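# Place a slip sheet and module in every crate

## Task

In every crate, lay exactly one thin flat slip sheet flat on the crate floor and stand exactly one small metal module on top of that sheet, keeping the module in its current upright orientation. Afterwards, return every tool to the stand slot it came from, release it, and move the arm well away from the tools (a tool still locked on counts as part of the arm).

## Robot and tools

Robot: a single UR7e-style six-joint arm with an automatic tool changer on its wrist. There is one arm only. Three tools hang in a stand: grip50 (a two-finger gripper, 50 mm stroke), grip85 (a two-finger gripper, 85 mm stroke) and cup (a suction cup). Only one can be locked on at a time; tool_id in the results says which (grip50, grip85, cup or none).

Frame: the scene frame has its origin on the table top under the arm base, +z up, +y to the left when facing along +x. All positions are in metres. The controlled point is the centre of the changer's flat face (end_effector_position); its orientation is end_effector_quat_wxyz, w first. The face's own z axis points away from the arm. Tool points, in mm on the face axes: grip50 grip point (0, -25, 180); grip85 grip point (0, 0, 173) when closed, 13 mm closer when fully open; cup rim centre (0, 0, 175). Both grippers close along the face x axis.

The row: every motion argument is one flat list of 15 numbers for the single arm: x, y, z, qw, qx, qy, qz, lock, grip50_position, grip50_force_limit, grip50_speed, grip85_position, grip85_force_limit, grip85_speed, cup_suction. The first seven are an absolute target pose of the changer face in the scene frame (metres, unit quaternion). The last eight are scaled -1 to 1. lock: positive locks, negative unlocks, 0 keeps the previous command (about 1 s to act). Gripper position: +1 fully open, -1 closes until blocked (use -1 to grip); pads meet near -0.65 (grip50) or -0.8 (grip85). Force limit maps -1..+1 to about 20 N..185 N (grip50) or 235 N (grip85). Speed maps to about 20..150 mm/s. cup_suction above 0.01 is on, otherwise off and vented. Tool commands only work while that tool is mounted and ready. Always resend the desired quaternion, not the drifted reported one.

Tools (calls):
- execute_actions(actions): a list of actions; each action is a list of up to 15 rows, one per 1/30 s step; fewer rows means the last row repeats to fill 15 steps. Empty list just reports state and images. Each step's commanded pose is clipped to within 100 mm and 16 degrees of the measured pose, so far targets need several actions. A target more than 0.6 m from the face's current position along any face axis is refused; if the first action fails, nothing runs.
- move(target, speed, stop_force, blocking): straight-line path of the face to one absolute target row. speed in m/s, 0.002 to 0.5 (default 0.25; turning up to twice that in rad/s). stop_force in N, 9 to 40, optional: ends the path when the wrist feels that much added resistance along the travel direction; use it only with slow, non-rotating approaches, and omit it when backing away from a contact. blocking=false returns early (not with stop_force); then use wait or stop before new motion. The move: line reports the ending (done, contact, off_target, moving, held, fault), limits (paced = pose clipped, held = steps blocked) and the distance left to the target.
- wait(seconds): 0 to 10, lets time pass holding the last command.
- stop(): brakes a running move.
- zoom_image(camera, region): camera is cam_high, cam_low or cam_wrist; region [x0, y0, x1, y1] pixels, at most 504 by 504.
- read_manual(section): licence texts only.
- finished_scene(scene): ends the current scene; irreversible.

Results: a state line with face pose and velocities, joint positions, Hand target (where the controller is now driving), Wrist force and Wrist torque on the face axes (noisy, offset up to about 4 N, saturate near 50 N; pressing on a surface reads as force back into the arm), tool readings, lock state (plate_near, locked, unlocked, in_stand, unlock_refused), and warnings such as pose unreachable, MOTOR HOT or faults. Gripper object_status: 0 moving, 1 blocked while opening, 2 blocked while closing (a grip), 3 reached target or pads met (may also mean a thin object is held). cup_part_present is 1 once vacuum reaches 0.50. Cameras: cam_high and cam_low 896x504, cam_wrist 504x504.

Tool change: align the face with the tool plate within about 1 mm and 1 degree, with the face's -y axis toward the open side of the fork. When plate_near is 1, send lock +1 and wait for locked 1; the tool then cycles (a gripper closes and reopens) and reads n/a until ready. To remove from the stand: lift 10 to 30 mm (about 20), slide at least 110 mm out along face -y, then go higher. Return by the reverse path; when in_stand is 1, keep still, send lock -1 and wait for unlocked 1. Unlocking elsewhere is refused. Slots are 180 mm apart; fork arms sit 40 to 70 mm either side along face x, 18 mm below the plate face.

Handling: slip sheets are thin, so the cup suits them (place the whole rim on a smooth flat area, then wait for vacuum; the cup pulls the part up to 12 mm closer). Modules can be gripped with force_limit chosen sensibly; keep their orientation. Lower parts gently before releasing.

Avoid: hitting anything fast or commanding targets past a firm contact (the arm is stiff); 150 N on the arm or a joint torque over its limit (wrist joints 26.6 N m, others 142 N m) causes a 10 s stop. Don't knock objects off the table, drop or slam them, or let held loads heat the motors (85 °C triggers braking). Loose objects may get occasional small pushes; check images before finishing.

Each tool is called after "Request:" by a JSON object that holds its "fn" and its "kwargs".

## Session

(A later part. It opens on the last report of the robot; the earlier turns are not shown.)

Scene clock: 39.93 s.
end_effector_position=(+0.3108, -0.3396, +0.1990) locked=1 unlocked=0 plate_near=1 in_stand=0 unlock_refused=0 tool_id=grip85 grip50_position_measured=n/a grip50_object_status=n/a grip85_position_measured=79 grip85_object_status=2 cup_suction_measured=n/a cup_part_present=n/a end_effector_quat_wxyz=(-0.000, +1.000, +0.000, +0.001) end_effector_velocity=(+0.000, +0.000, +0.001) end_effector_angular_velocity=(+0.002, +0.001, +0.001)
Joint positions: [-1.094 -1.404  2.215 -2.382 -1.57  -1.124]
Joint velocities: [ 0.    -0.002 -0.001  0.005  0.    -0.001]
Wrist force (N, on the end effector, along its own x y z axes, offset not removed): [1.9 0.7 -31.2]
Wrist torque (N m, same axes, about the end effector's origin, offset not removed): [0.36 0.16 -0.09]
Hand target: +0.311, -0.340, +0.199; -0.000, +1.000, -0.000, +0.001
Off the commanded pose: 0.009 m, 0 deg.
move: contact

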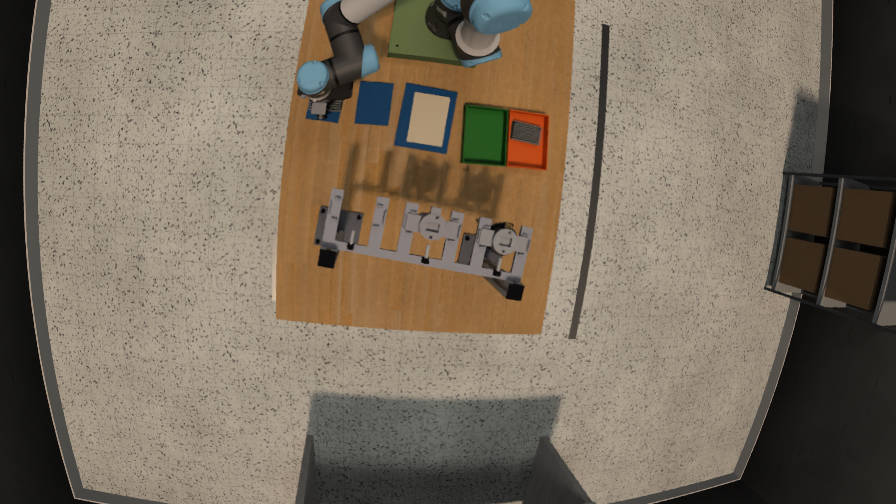

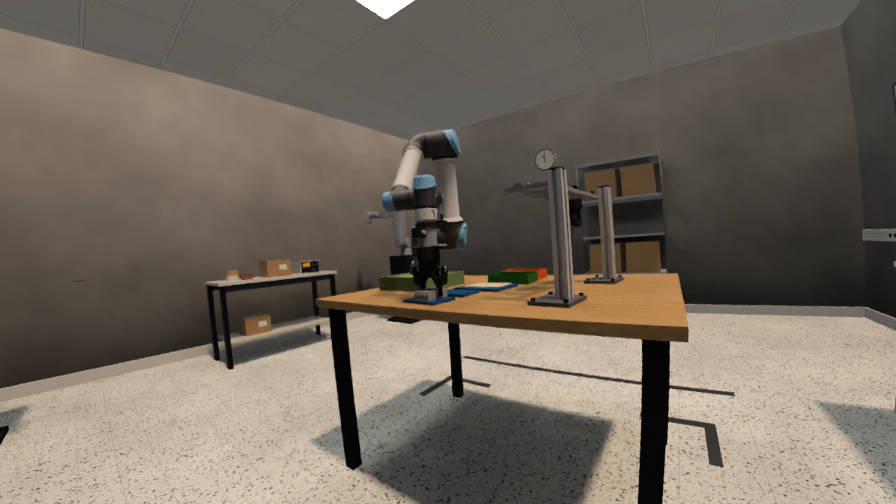

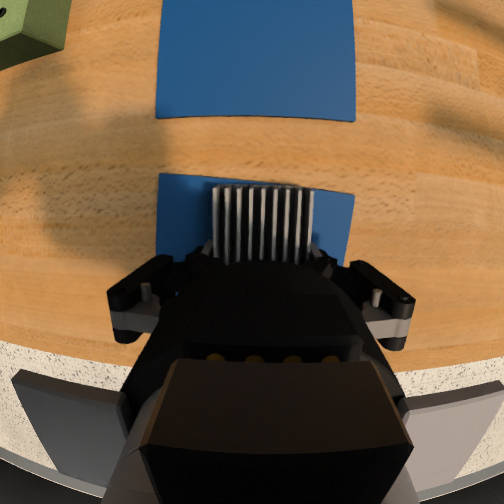

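Request:
{"fn": "execute_actions", "kwargs": {"actions": [[[0.3106,-0.34,0.1996,0,1,0,0,0,0,0,0,1,-0.6,-0.5,0]],[[0.3106,-0.27,0.25,0,1,0,0,0,0,0,0,1,-0.6,-0.5,0]]]}}

Request:
{"fn": "move", "kwargs": {"target": [0.34,0.307,0.24,0,0.999,-0.044,0,0,0,0,0,0.85,-0.6,-0.5,0]}}

Scene clock: 42.30 s.
end_effector_position=(+0.3106, -0.2710, +0.2488) locked=1 unlocked=0 plate_near=1 in_stand=0 unlock_refused=0 tool_id=grip85 grip50_position_measured=n/a grip50_object_status=n/a grip85_position_measured=3 grip85_object_status=3 cup_suction_measured=n/a cup_part_present=n/a end_effector_quat_wxyz=(-0.000, +1.000, +0.000, -0.000) end_effector_velocity=(-0.002, +0.010, +0.012) end_effector_angular_velocity=(-0.001, +0.001, -0.002)
Joint positions: [-1.016 -1.617  2.276 -2.229 -1.571 -1.046]
Joint velocities: [ 0.007 -0.045  0.002  0.042 -0.001  0.01 ]
Wrist force (N, on the end effector, along its own x y z axes, offset not removed): [0.0 0.8 -2.2]
Wrist torque (N m, same axes, about the end effector's origin, offset not removed): [0.28 -0.01 0.27]
Hand target: +0.310, -0.270, +0.250; -0.000, +1.000, +0.000, -0.000
Off the commanded pose: 0.002 m, 0 deg.

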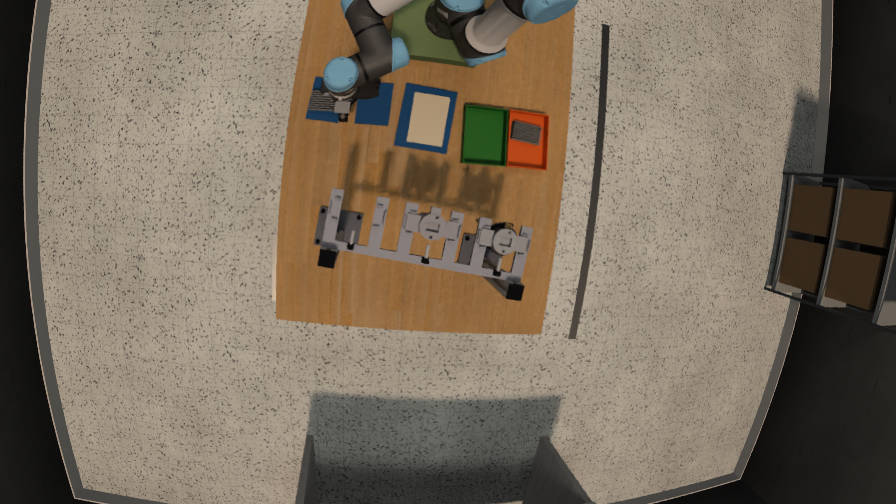

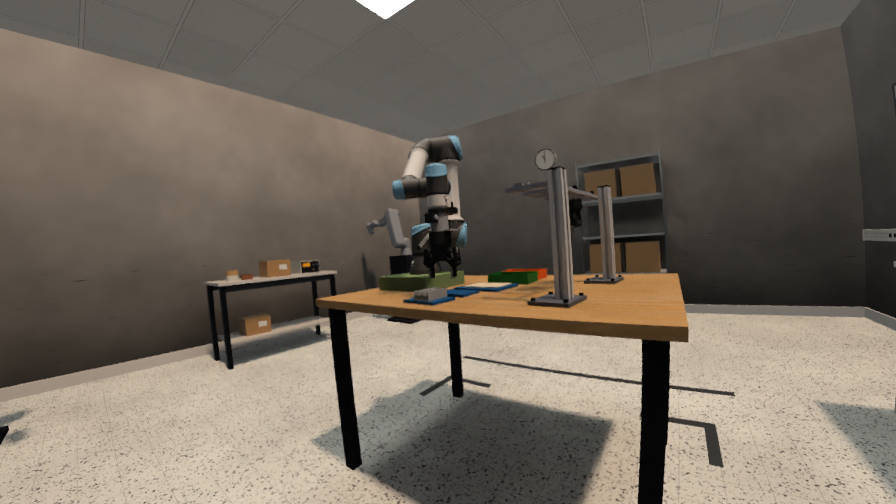

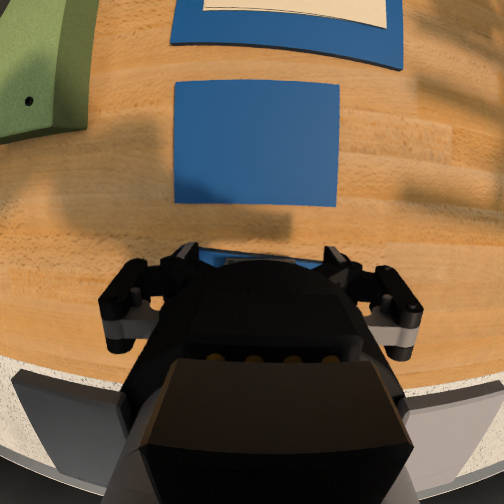

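Scene clock: 45.20 s.
end_effector_position=(+0.3384, +0.3059, +0.2401) locked=1 unlocked=0 plate_near=1 in_stand=0 unlock_refused=0 tool_id=grip85 grip50_position_measured=n/a grip50_object_status=n/a grip85_position_measured=22 grip85_object_status=3 cup_suction_measured=n/a cup_part_present=n/a end_effector_quat_wxyz=(+0.001, +0.999, -0.044, -0.001) end_effector_velocity=(+0.001, +0.001, +0.000) end_effector_angular_velocity=(-0.000, -0.000, -0.003)
Joint positions: [ 0.469 -1.493  2.176 -2.25  -1.572  0.527]
Joint velocities: [ 0.002  0.004 -0.004  0.    -0.     0.005]
Wrist force (N, on the end effector, along its own x y z axes, offset not removed): [-2.7 0.6 -0.5]
Wrist torque (N m, same axes, about the end effector's origin, offset not removed): [0.04 0.12 0.03]
Hand target: +0.338, +0.306, +0.240; +0.001, +0.999, -0.044, -0.001
Off the commanded pose: 0.002 m, 0 deg.
move: done

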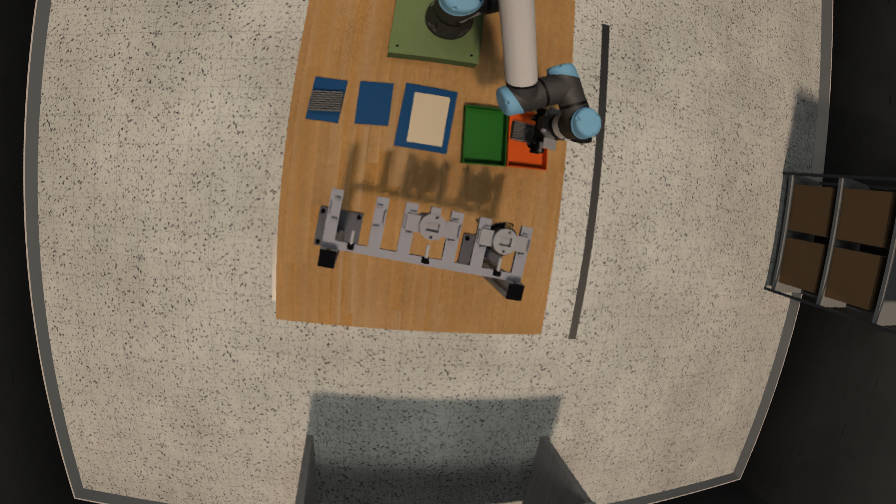

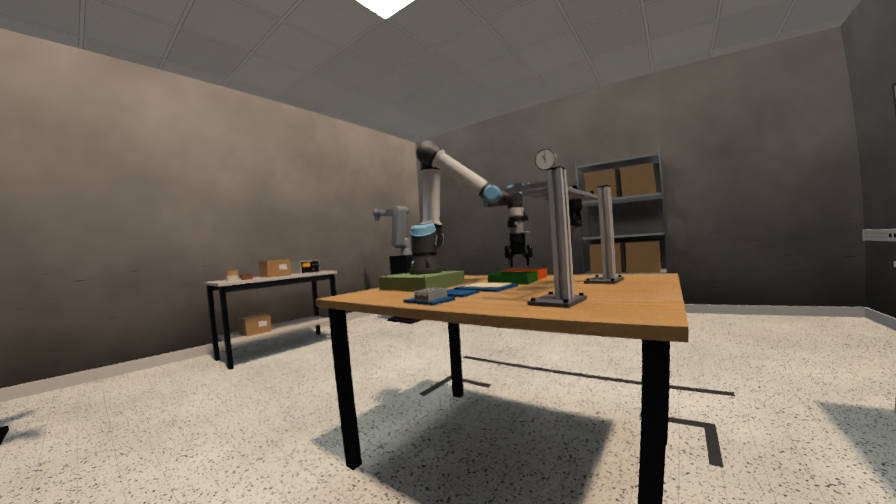

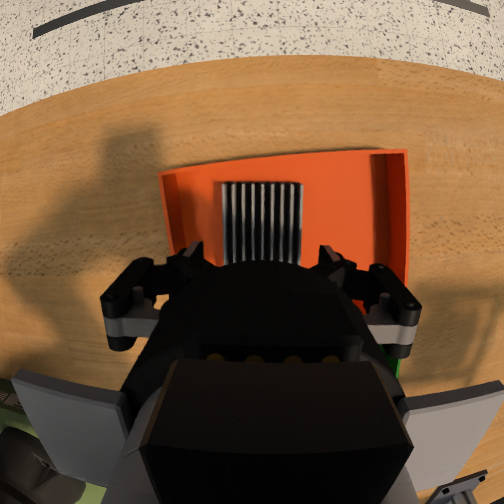

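Request:
{"fn": "move", "kwargs": {"target": [0.3395,0.305,0.192,0,0.999,-0.035,0,0,0,0,0,0.85,-0.6,-0.5,0], "speed": 0.025, "stop_force": 10}}

Scene clock: 68.87 s.
end_effector_position=(+0.3395, +0.3050, +0.1922) locked=1 unlocked=0 plate_near=1 in_stand=0 unlock_refused=0 tool_id=grip85 grip50_position_measured=n/a grip50_object_status=n/a grip85_position_measured=22 grip85_object_status=3 cup_suction_measured=n/a cup_part_present=n/a end_effector_quat_wxyz=(+0.000, +0.999, -0.035, -0.000) end_effector_velocity=(+0.000, -0.000, -0.002) end_effector_angular_velocity=(+0.000, +0.000, +0.002)
Joint positions: [ 0.466 -1.397  2.232 -2.405 -1.571  0.506]
Joint velocities: [-0.     0.004  0.002 -0.006  0.    -0.002]
Wrist force (N, on the end effector, along its own x y z axes, offset not removed): [4.3 1.9 -1.3]
Wrist torque (N m, same axes, about the end effector's origin, offset not removed): [0.03 -0.18 -0.06]
Hand target: +0.339, +0.305, +0.192; -0.000, +0.999, -0.035, -0.000
Off the commanded pose: 0.000 m, 0 deg.
move: done

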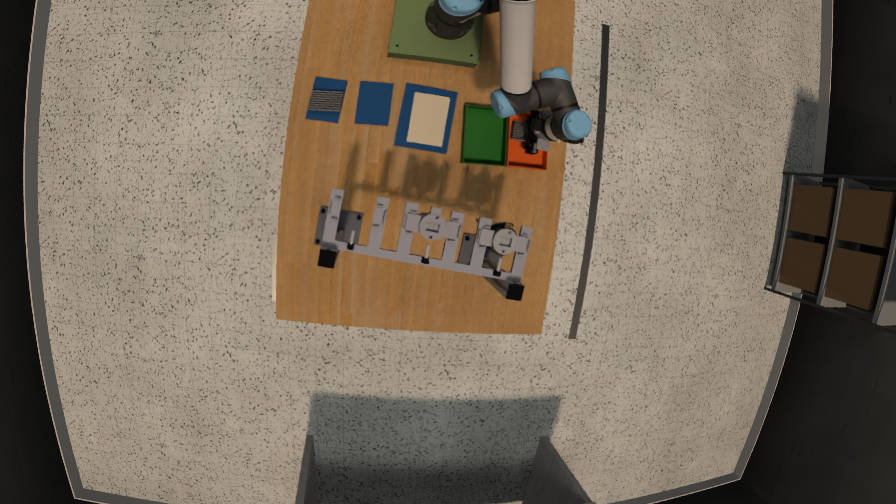

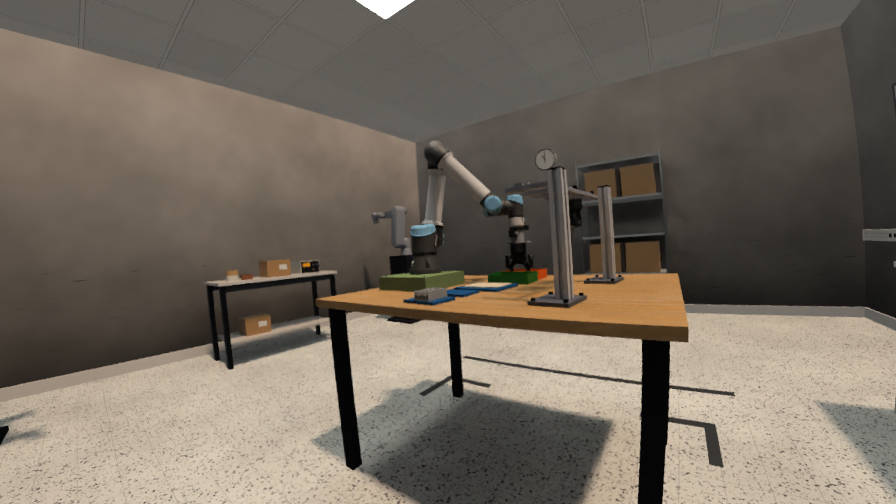

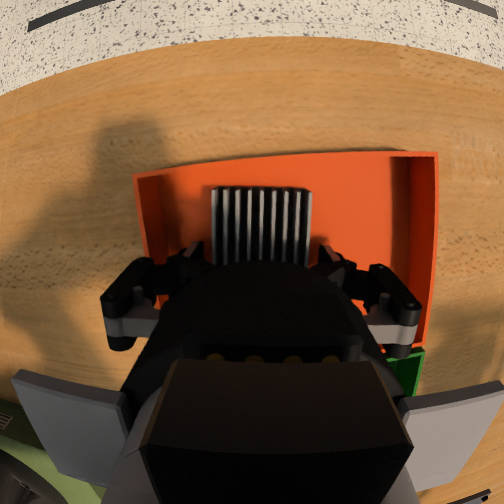

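Request:
{"fn": "execute_actions", "kwargs": {"actions": [[[0.3395,0.305,0.192,0,0.999,-0.035,0,0,0,0,0,-1,-0.6,-0.5,0]],[[0.3395,0.305,0.192,0,0.999,-0.035,0,0,0,0,0,-1,-0.6,-0.5,0]],[[0.3395,0.305,0.22,0,0.999,-0.035,0,0,0,0,0,-1,-0.6,-0.5,0]],[[0.3395,0.305,0.28,0,0.999,-0.035,0,0,0,0,0,-1,-0.6,-0.5,0]]]}}

Request:
{"fn": "move", "kwargs": {"target": [0.31,-0.19,0.206,0,1,0,0,0,0,0,0,-1,-0.6,-0.5,0]}}

Request:
{"fn": "move", "kwargs": {"target": [0.31,-0.19,0.199,0,1,0,0,0,0,0,0,-1,-0.6,-0.5,0], "speed": 0.005, "stop_force": 10}}

Request:
{"fn": "execute_actions", "kwargs": {"actions": [[[0.31,-0.19,0.1993,0,1,0,0,0,0,0,0,1,-0.6,-0.5,0]],[[0.31,-0.19,0.25,0,1,0,0,0,0,0,0,1,-0.6,-0.5,0]]]}}

Request:
{"fn": "move", "kwargs": {"target": [0.467,-0.1818,0.381,0,0.743,0.669,0,0,0,0,0,1,-0.6,-0.5,0], "speed": 0.4}}

Request:
{"fn": "move", "kwargs": {"target": [0.616,-0.1975,0.381,0,0.743,0.669,0,0,0,0,0,1,-0.6,-0.5,0], "speed": 0.1}}

Request:
{"fn": "move", "kwargs": {"target": [0.616,-0.1975,0.3608,0,0.743,0.669,0,0,0,0,0,1,-0.6,-0.5,0], "speed": 0.012}}

Request:
{"fn": "execute_actions", "kwargs": {"actions": [[[0.616,-0.1975,0.3608,0,0.743,0.669,0,-1,0,0,0,1,-0.6,-0.5,0]],[[0.616,-0.1975,0.3608,0,0.743,0.669,0,-1,0,0,0,1,-0.6,-0.5,0]],[[0.616,-0.1975,0.3608,0,0.743,0.669,0,-1,0,0,0,1,-0.6,-0.5,0]],[[0.616,-0.1975,0.385,0,0.743,0.669,0,0,0,0,0,1,-0.6,-0.5,0]]]}}

Scene clock: 75.67 s.
end_effector_position=(+0.3395, +0.3051, +0.2794) locked=1 unlocked=0 plate_near=1 in_stand=0 unlock_refused=0 tool_id=grip85 grip50_position_measured=n/a grip50_object_status=n/a grip85_position_measured=79 grip85_object_status=2 cup_suction_measured=n/a cup_part_present=n/a end_effector_quat_wxyz=(-0.000, +0.999, -0.035, +0.000) end_effector_velocity=(+0.000, -0.001, +0.006) end_effector_angular_velocity=(-0.003, +0.007, -0.000)
Joint positions: [ 0.466 -1.557  2.122 -2.136 -1.571  0.506]
Joint velocities: [-0.002 -0.009 -0.011  0.028 -0.    -0.002]
Wrist force (N, on the end effector, along its own x y z axes, offset not removed): [1.4 0.9 4.4]
Wrist torque (N m, same axes, about the end effector's origin, offset not removed): [0.15 -0.07 0.00]
Hand target: +0.340, +0.305, +0.280; -0.000, +0.999, -0.035, +0.000
Off the commanded pose: 0.001 m, 0 deg.

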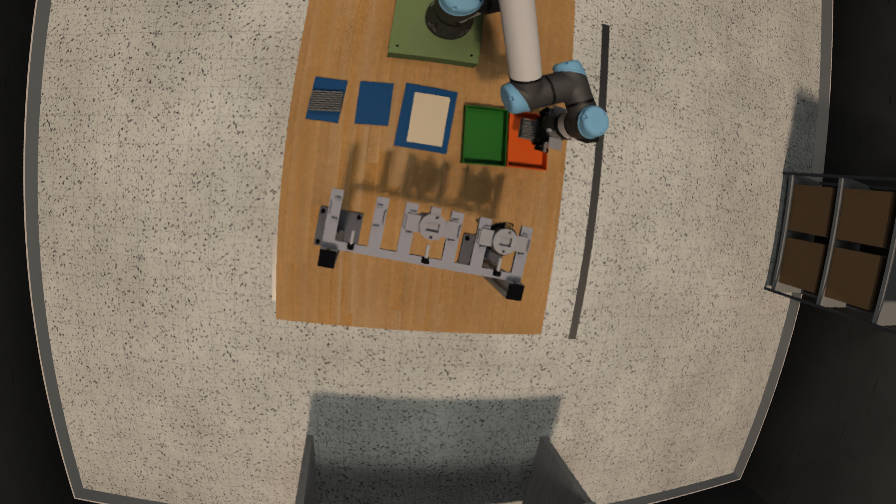

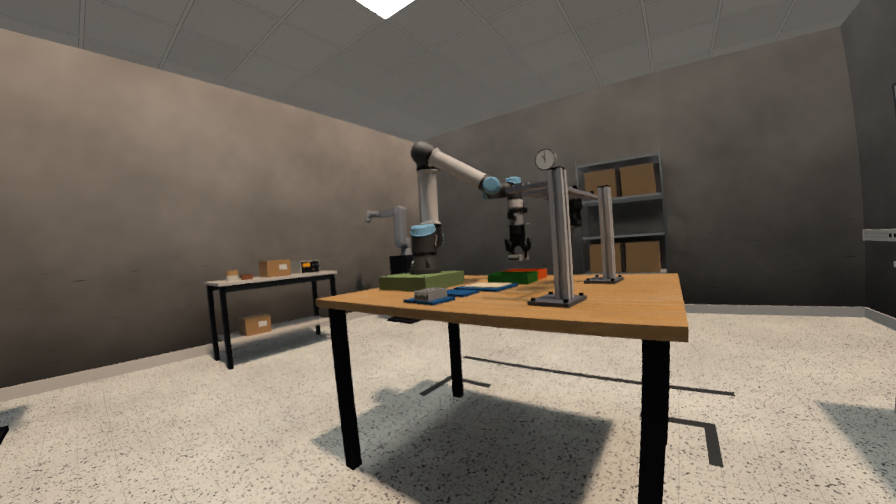

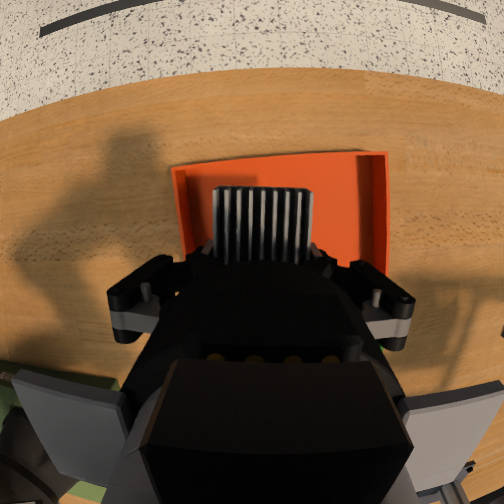

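Scene clock: 78.27 s.
end_effector_position=(+0.3113, -0.1889, +0.2061) locked=1 unlocked=0 plate_near=1 in_stand=0 unlock_refused=0 tool_id=grip85 grip50_position_measured=n/a grip50_object_status=n/a grip85_position_measured=79 grip85_object_status=2 cup_suction_measured=n/a cup_part_present=n/a end_effector_quat_wxyz=(-0.001, +1.000, -0.000, +0.001) end_effector_velocity=(+0.001, -0.001, -0.000) end_effector_angular_velocity=(-0.001, -0.001, +0.001)
Joint positions: [-0.891 -1.65   2.452 -2.372 -1.568 -0.922]
Joint velocities: [-0.001  0.004 -0.002 -0.003  0.    -0.002]
Wrist force (N, on the end effector, along its own x y z axes, offset not removed): [-1.2 3.1 0.8]
Wrist torque (N m, same axes, about the end effector's origin, offset not removed): [0.21 0.10 -0.04]
Hand target: +0.311, -0.189, +0.206; -0.001, +1.000, -0.000, +0.001
Off the commanded pose: 0.002 m, 0 deg.
move: done

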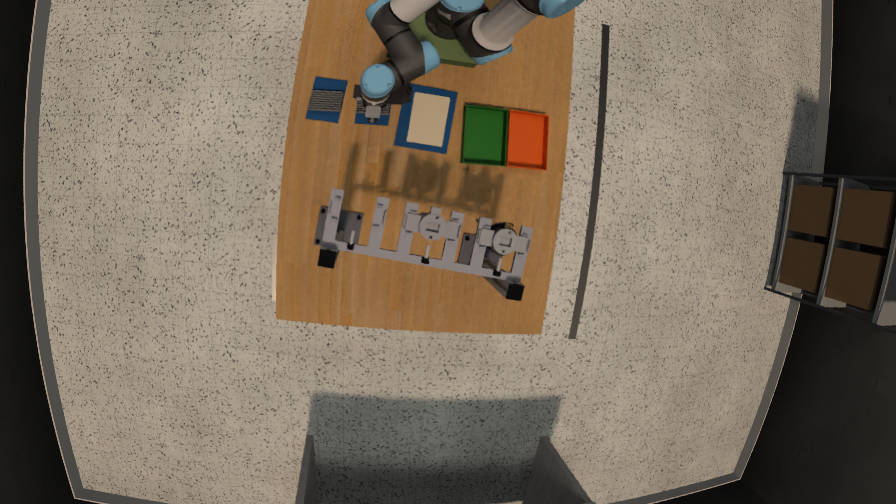

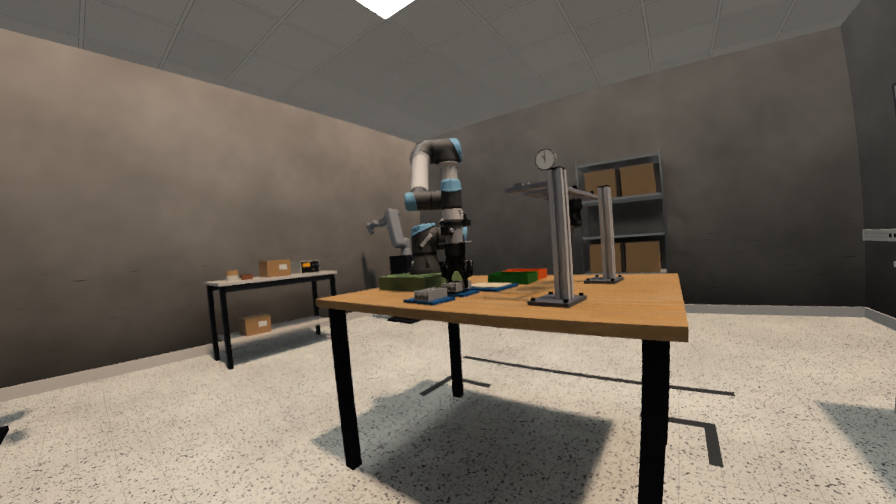

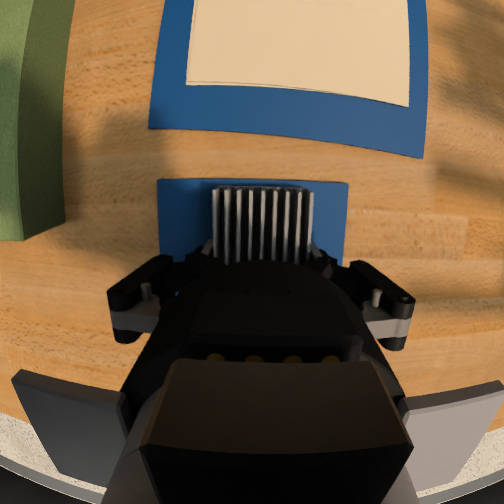

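Scene clock: 79.93 s.
end_effector_position=(+0.3100, -0.1900, +0.1991) locked=1 unlocked=0 plate_near=1 in_stand=0 unlock_refused=0 tool_id=grip85 grip50_position_measured=n/a grip50_object_status=n/a grip85_position_measured=79 grip85_object_status=2 cup_suction_measured=n/a cup_part_present=n/a end_effector_quat_wxyz=(-0.000, +1.000, -0.000, +0.000) end_effector_velocity=(+0.000, +0.000, -0.001) end_effector_angular_velocity=(+0.000, +0.001, +0.002)
Joint positions: [-0.895 -1.632  2.462 -2.401 -1.571 -0.925]
Joint velocities: [ 0.001  0.002  0.001 -0.002 -0.    -0.001]
Wrist force (N, on the end effector, along its own x y z axes, offset not removed): [-0.1 -0.3 0.6]
Wrist torque (N m, same axes, about the end effector's origin, offset not removed): [-0.01 -0.05 0.06]
Hand target: +0.310, -0.190, +0.199; +0.000, +1.000, +0.000, +0.000
Off the commanded pose: 0.000 m, 0 deg.
move: done

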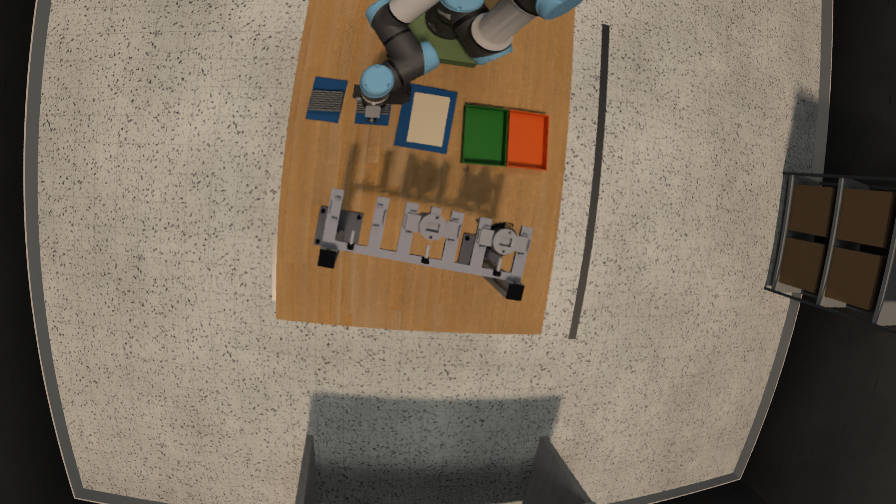

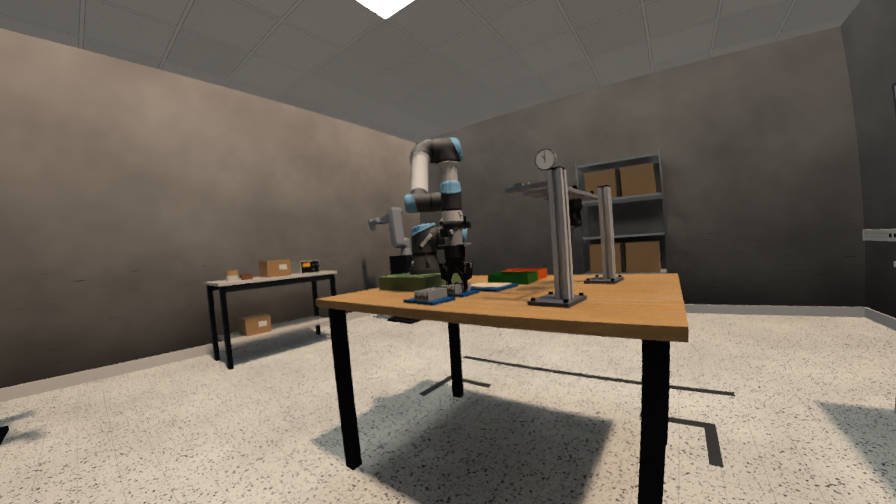

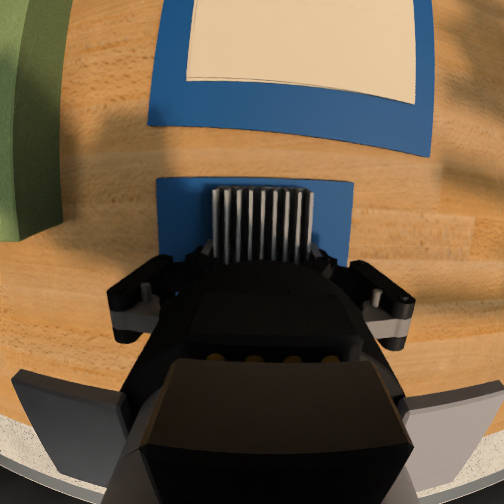

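Scene clock: 80.93 s.
end_effector_position=(+0.3101, -0.1901, +0.2494) locked=1 unlocked=0 plate_near=1 in_stand=0 unlock_refused=0 tool_id=grip85 grip50_position_measured=n/a grip50_object_status=n/a grip85_position_measured=3 grip85_object_status=3 cup_suction_measured=n/a cup_part_present=n/a end_effector_quat_wxyz=(+0.000, +1.000, +0.000, +0.000) end_effector_velocity=(-0.001, +0.001, +0.005) end_effector_angular_velocity=(+0.009, +0.004, +0.001)
Joint positions: [-0.894 -1.753  2.388 -2.207 -1.571 -0.925]
Joint velocities: [-0.001 -0.012 -0.01   0.032  0.002 -0.002]
Wrist force (N, on the end effector, along its own x y z axes, offset not removed): [-1.6 0.3 2.3]
Wrist torque (N m, same axes, about the end effector's origin, offset not removed): [0.01 0.22 0.14]
Hand target: +0.310, -0.190, +0.250; +0.000, +1.000, -0.000, +0.000
Off the commanded pose: 0.001 m, 0 deg.

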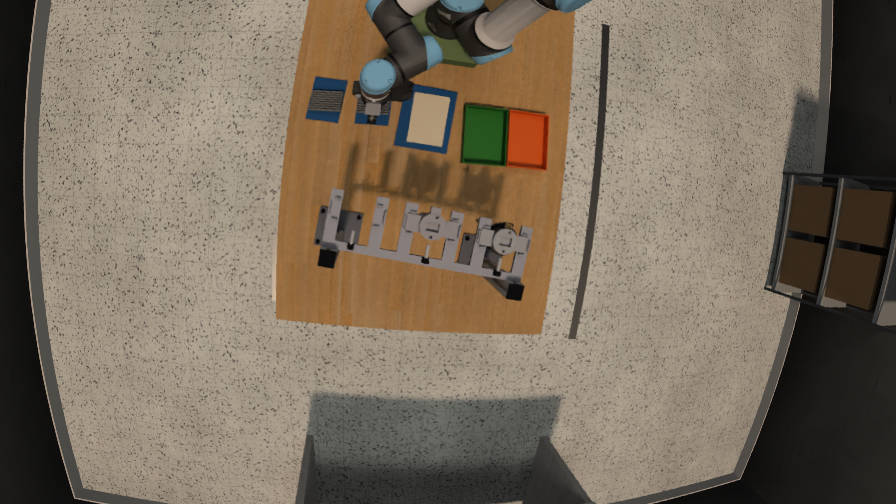

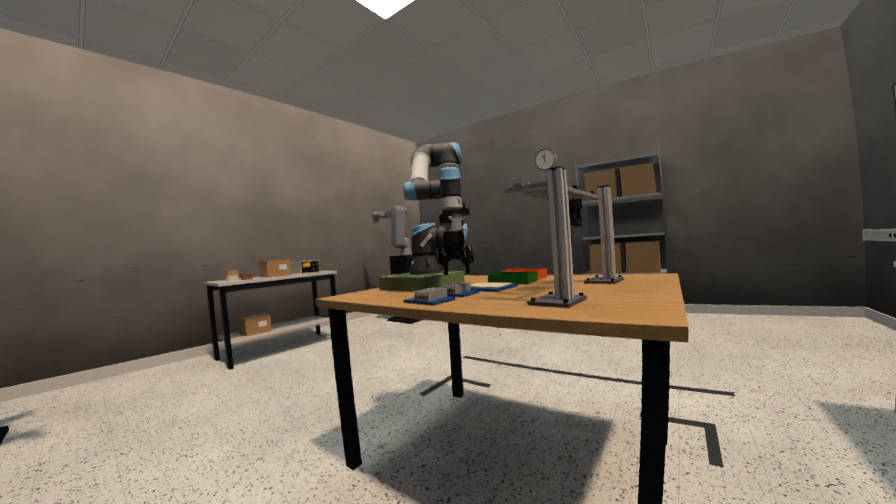

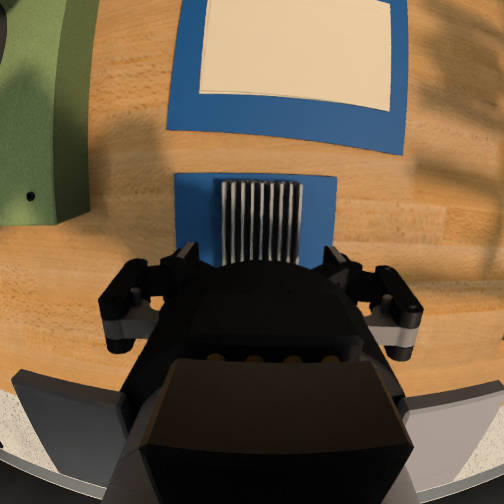

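Scene clock: 83.30 s.
end_effector_position=(+0.4667, -0.1817, +0.3809) locked=1 unlocked=0 plate_near=1 in_stand=0 unlock_refused=0 tool_id=grip85 grip50_position_measured=n/a grip50_object_status=n/a grip85_position_measured=3 grip85_object_status=3 cup_suction_measured=n/a cup_part_present=n/a end_effector_quat_wxyz=(-0.000, +0.743, +0.669, -0.000) end_effector_velocity=(+0.001, -0.000, +0.001) end_effector_angular_velocity=(+0.001, +0.001, +0.010)
Joint positions: [-0.61  -1.556  1.835 -1.85  -1.572 -2.105]
Joint velocities: [ 0.001  0.002 -0.005  0.004 -0.    -0.009]
Wrist force (N, on the end effector, along its own x y z axes, offset not removed): [1.1 2.1 -4.0]
Wrist torque (N m, same axes, about the end effector's origin, offset not removed): [0.16 -0.05 0.06]
Hand target: +0.467, -0.182, +0.381; -0.000, +0.743, +0.669, -0.000
Off the commanded pose: 0.000 m, 0 deg.
move: done

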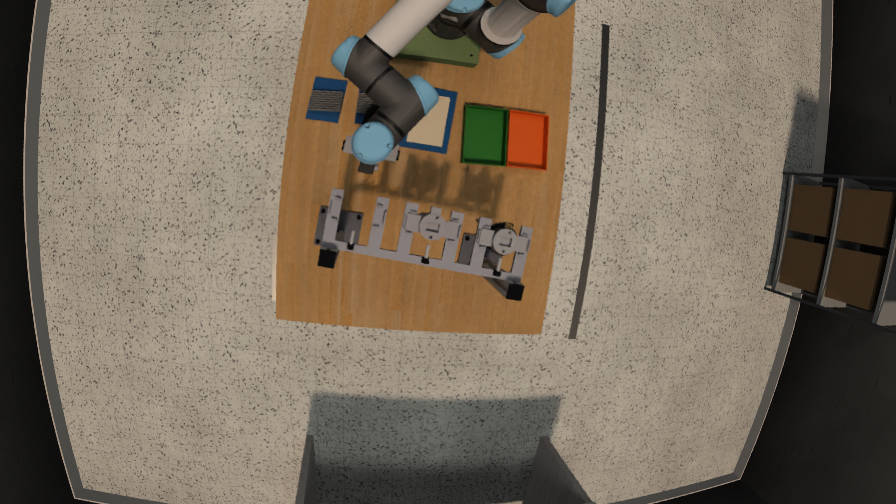

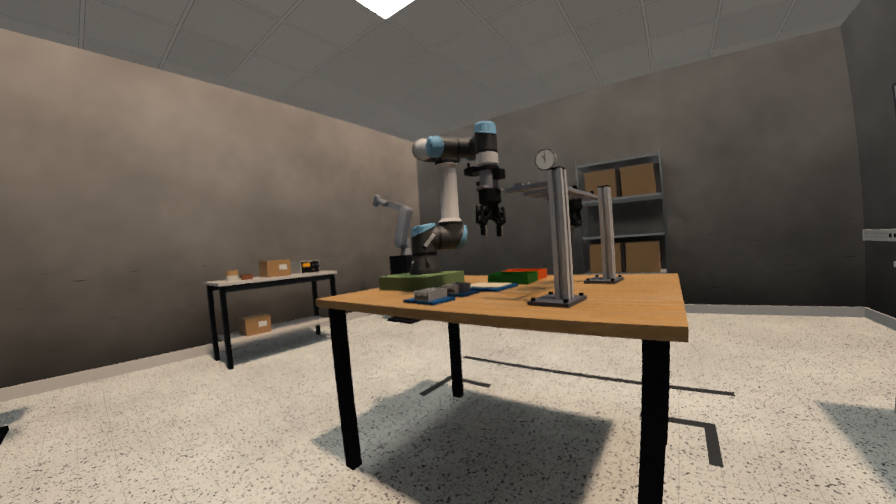

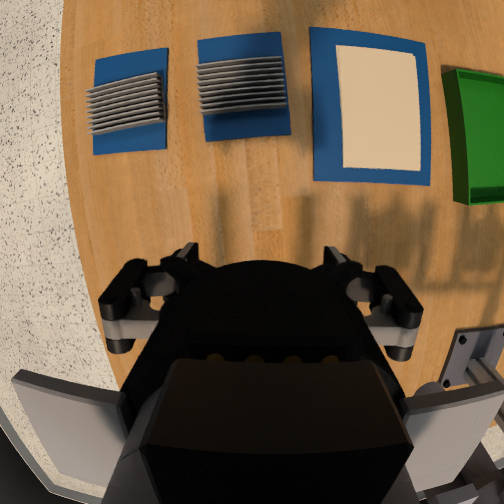

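Scene clock: 85.27 s.
end_effector_position=(+0.6158, -0.1973, +0.3811) locked=1 unlocked=0 plate_near=1 in_stand=0 unlock_refused=0 tool_id=grip85 grip50_position_measured=n/a grip50_object_status=n/a grip85_position_measured=3 grip85_object_status=3 cup_suction_measured=n/a cup_part_present=n/a end_effector_quat_wxyz=(-0.000, +0.743, +0.669, -0.000) end_effector_velocity=(+0.002, -0.000, +0.000) end_effector_angular_velocity=(-0.000, +0.000, +0.001)
Joint positions: [-0.487 -1.211  1.419 -1.779 -1.571 -1.983]
Joint velocities: [ 0.001  0.004 -0.006  0.002 -0.     0.001]
Wrist force (N, on the end effector, along its own x y z axes, offset not removed): [0.9 1.5 -1.1]
Wrist torque (N m, same axes, about the end effector's origin, offset not removed): [0.28 0.05 0.08]
Hand target: +0.616, -0.197, +0.381; -0.000, +0.743, +0.669, -0.000
Off the commanded pose: 0.000 m, 0 deg.
move: done

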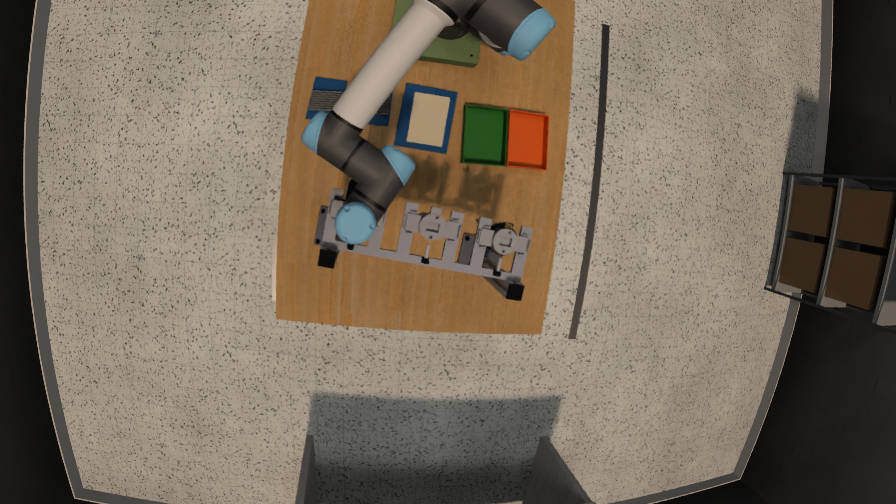

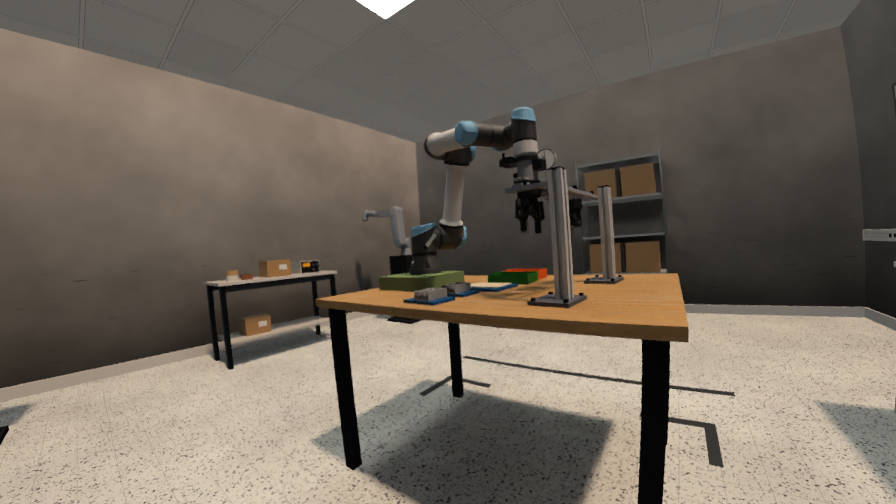

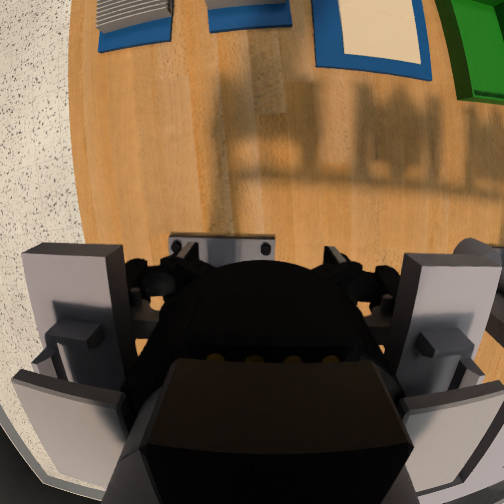

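Scene clock: 87.17 s.
end_effector_position=(+0.6160, -0.1975, +0.3610) locked=1 unlocked=0 plate_near=1 in_stand=1 unlock_refused=0 tool_id=grip85 grip50_position_measured=n/a grip50_object_status=n/a grip85_position_measured=3 grip85_object_status=3 cup_suction_measured=n/a cup_part_present=n/a end_effector_quat_wxyz=(-0.000, +0.743, +0.669, +0.000) end_effector_velocity=(+0.000, +0.000, -0.002) end_effector_angular_velocity=(+0.001, +0.000, +0.000)
Joint positions: [-0.487 -1.2    1.456 -1.827 -1.571 -1.984]
Joint velocities: [ 0.     0.001  0.004 -0.004  0.001  0.   ]
Wrist force (N, on the end effector, along its own x y z axes, offset not removed): [-0.8 14.4 -2.3]
Wrist torque (N m, same axes, about the end effector's origin, offset not removed): [-0.14 -0.04 0.26]
Hand target: +0.616, -0.197, +0.361; -0.000, +0.743, +0.669, -0.000
Off the commanded pose: 0.000 m, 0 deg.
move: done

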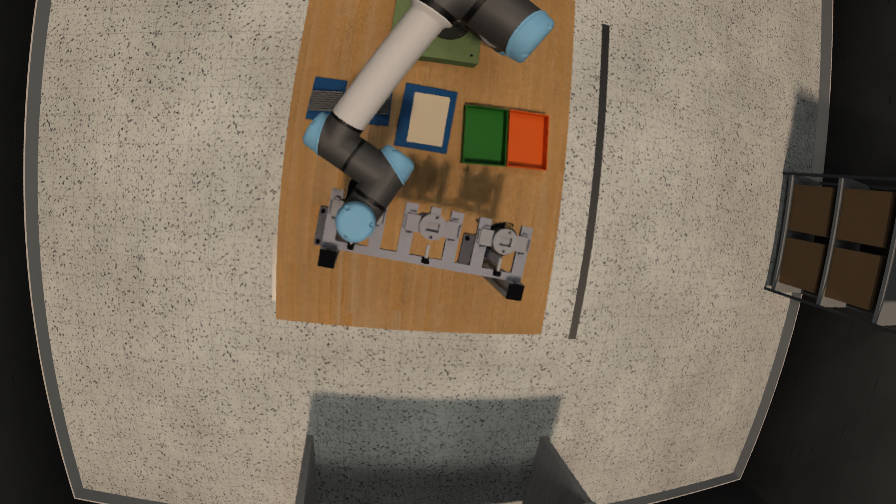

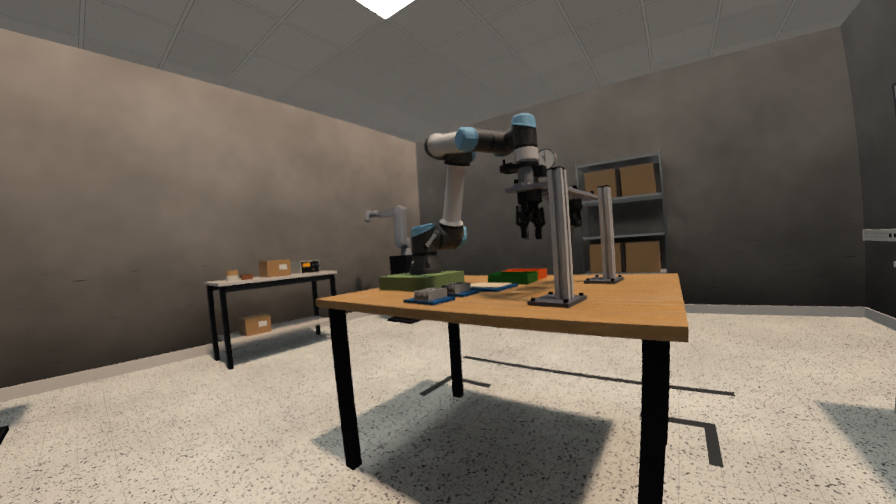

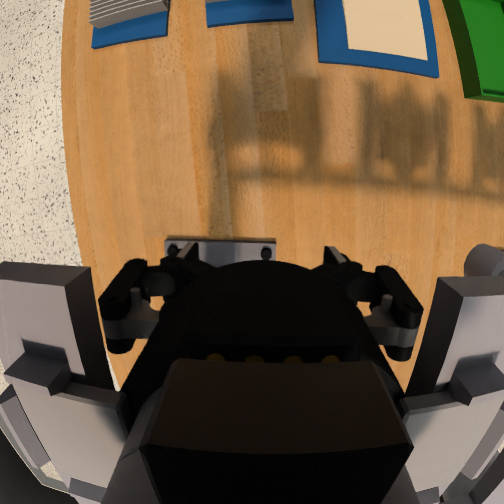

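Scene clock: 89.17 s.
end_effector_position=(+0.6160, -0.1975, +0.3848) locked=0 unlocked=1 plate_near=0 in_stand=0 unlock_refused=0 tool_id=none grip50_position_measured=n/a grip50_object_status=n/a grip85_position_measured=n/a grip85_object_status=n/a cup_suction_measured=n/a cup_part_present=n/a end_effector_quat_wxyz=(+0.000, +0.743, +0.669, +0.000) end_effector_velocity=(+0.000, +0.001, +0.002) end_effector_angular_velocity=(-0.000, +0.001, +0.001)
Joint positions: [-0.487 -1.213  1.412 -1.77  -1.571 -1.984]
Joint velocities: [ 0.002 -0.001 -0.005  0.006 -0.     0.   ]
Wrist force (N, on the end effector, along its own x y z axes, offset not removed): [-0.1 2.3 -3.4]
Wrist torque (N m, same axes, about the end effector's origin, offset not removed): [0.25 0.03 0.07]
Hand target: +0.616, -0.198, +0.385; +0.000, +0.743, +0.669, +0.000
Off the commanded pose: 0.000 m, 0 deg.

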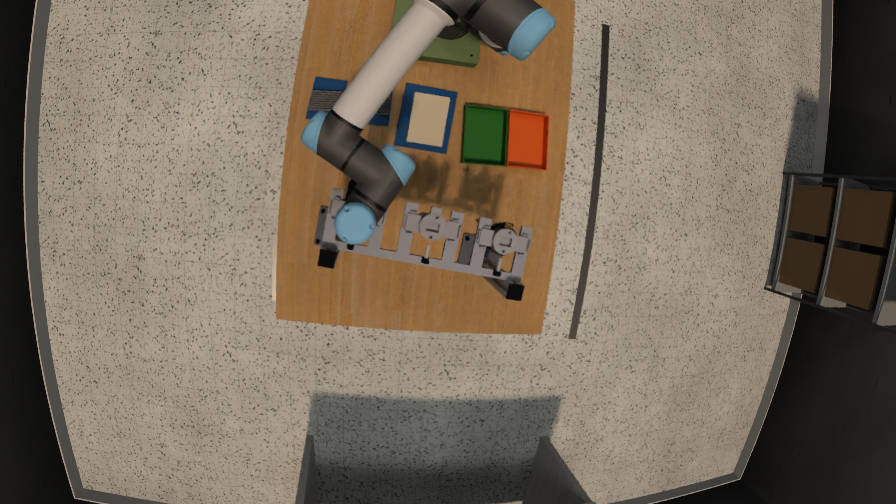

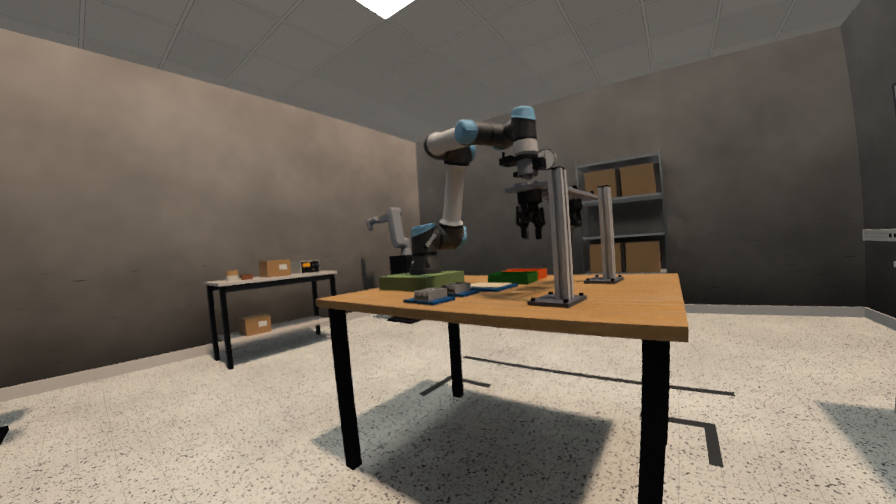

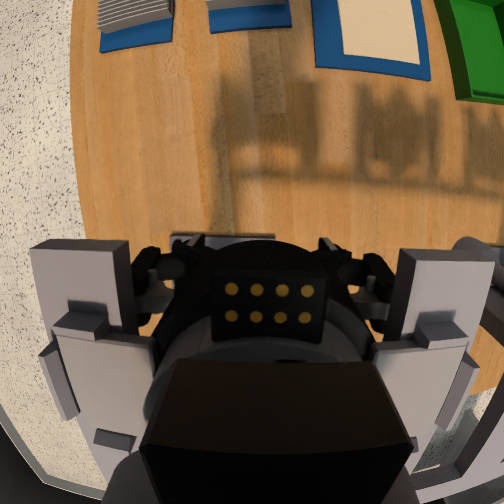

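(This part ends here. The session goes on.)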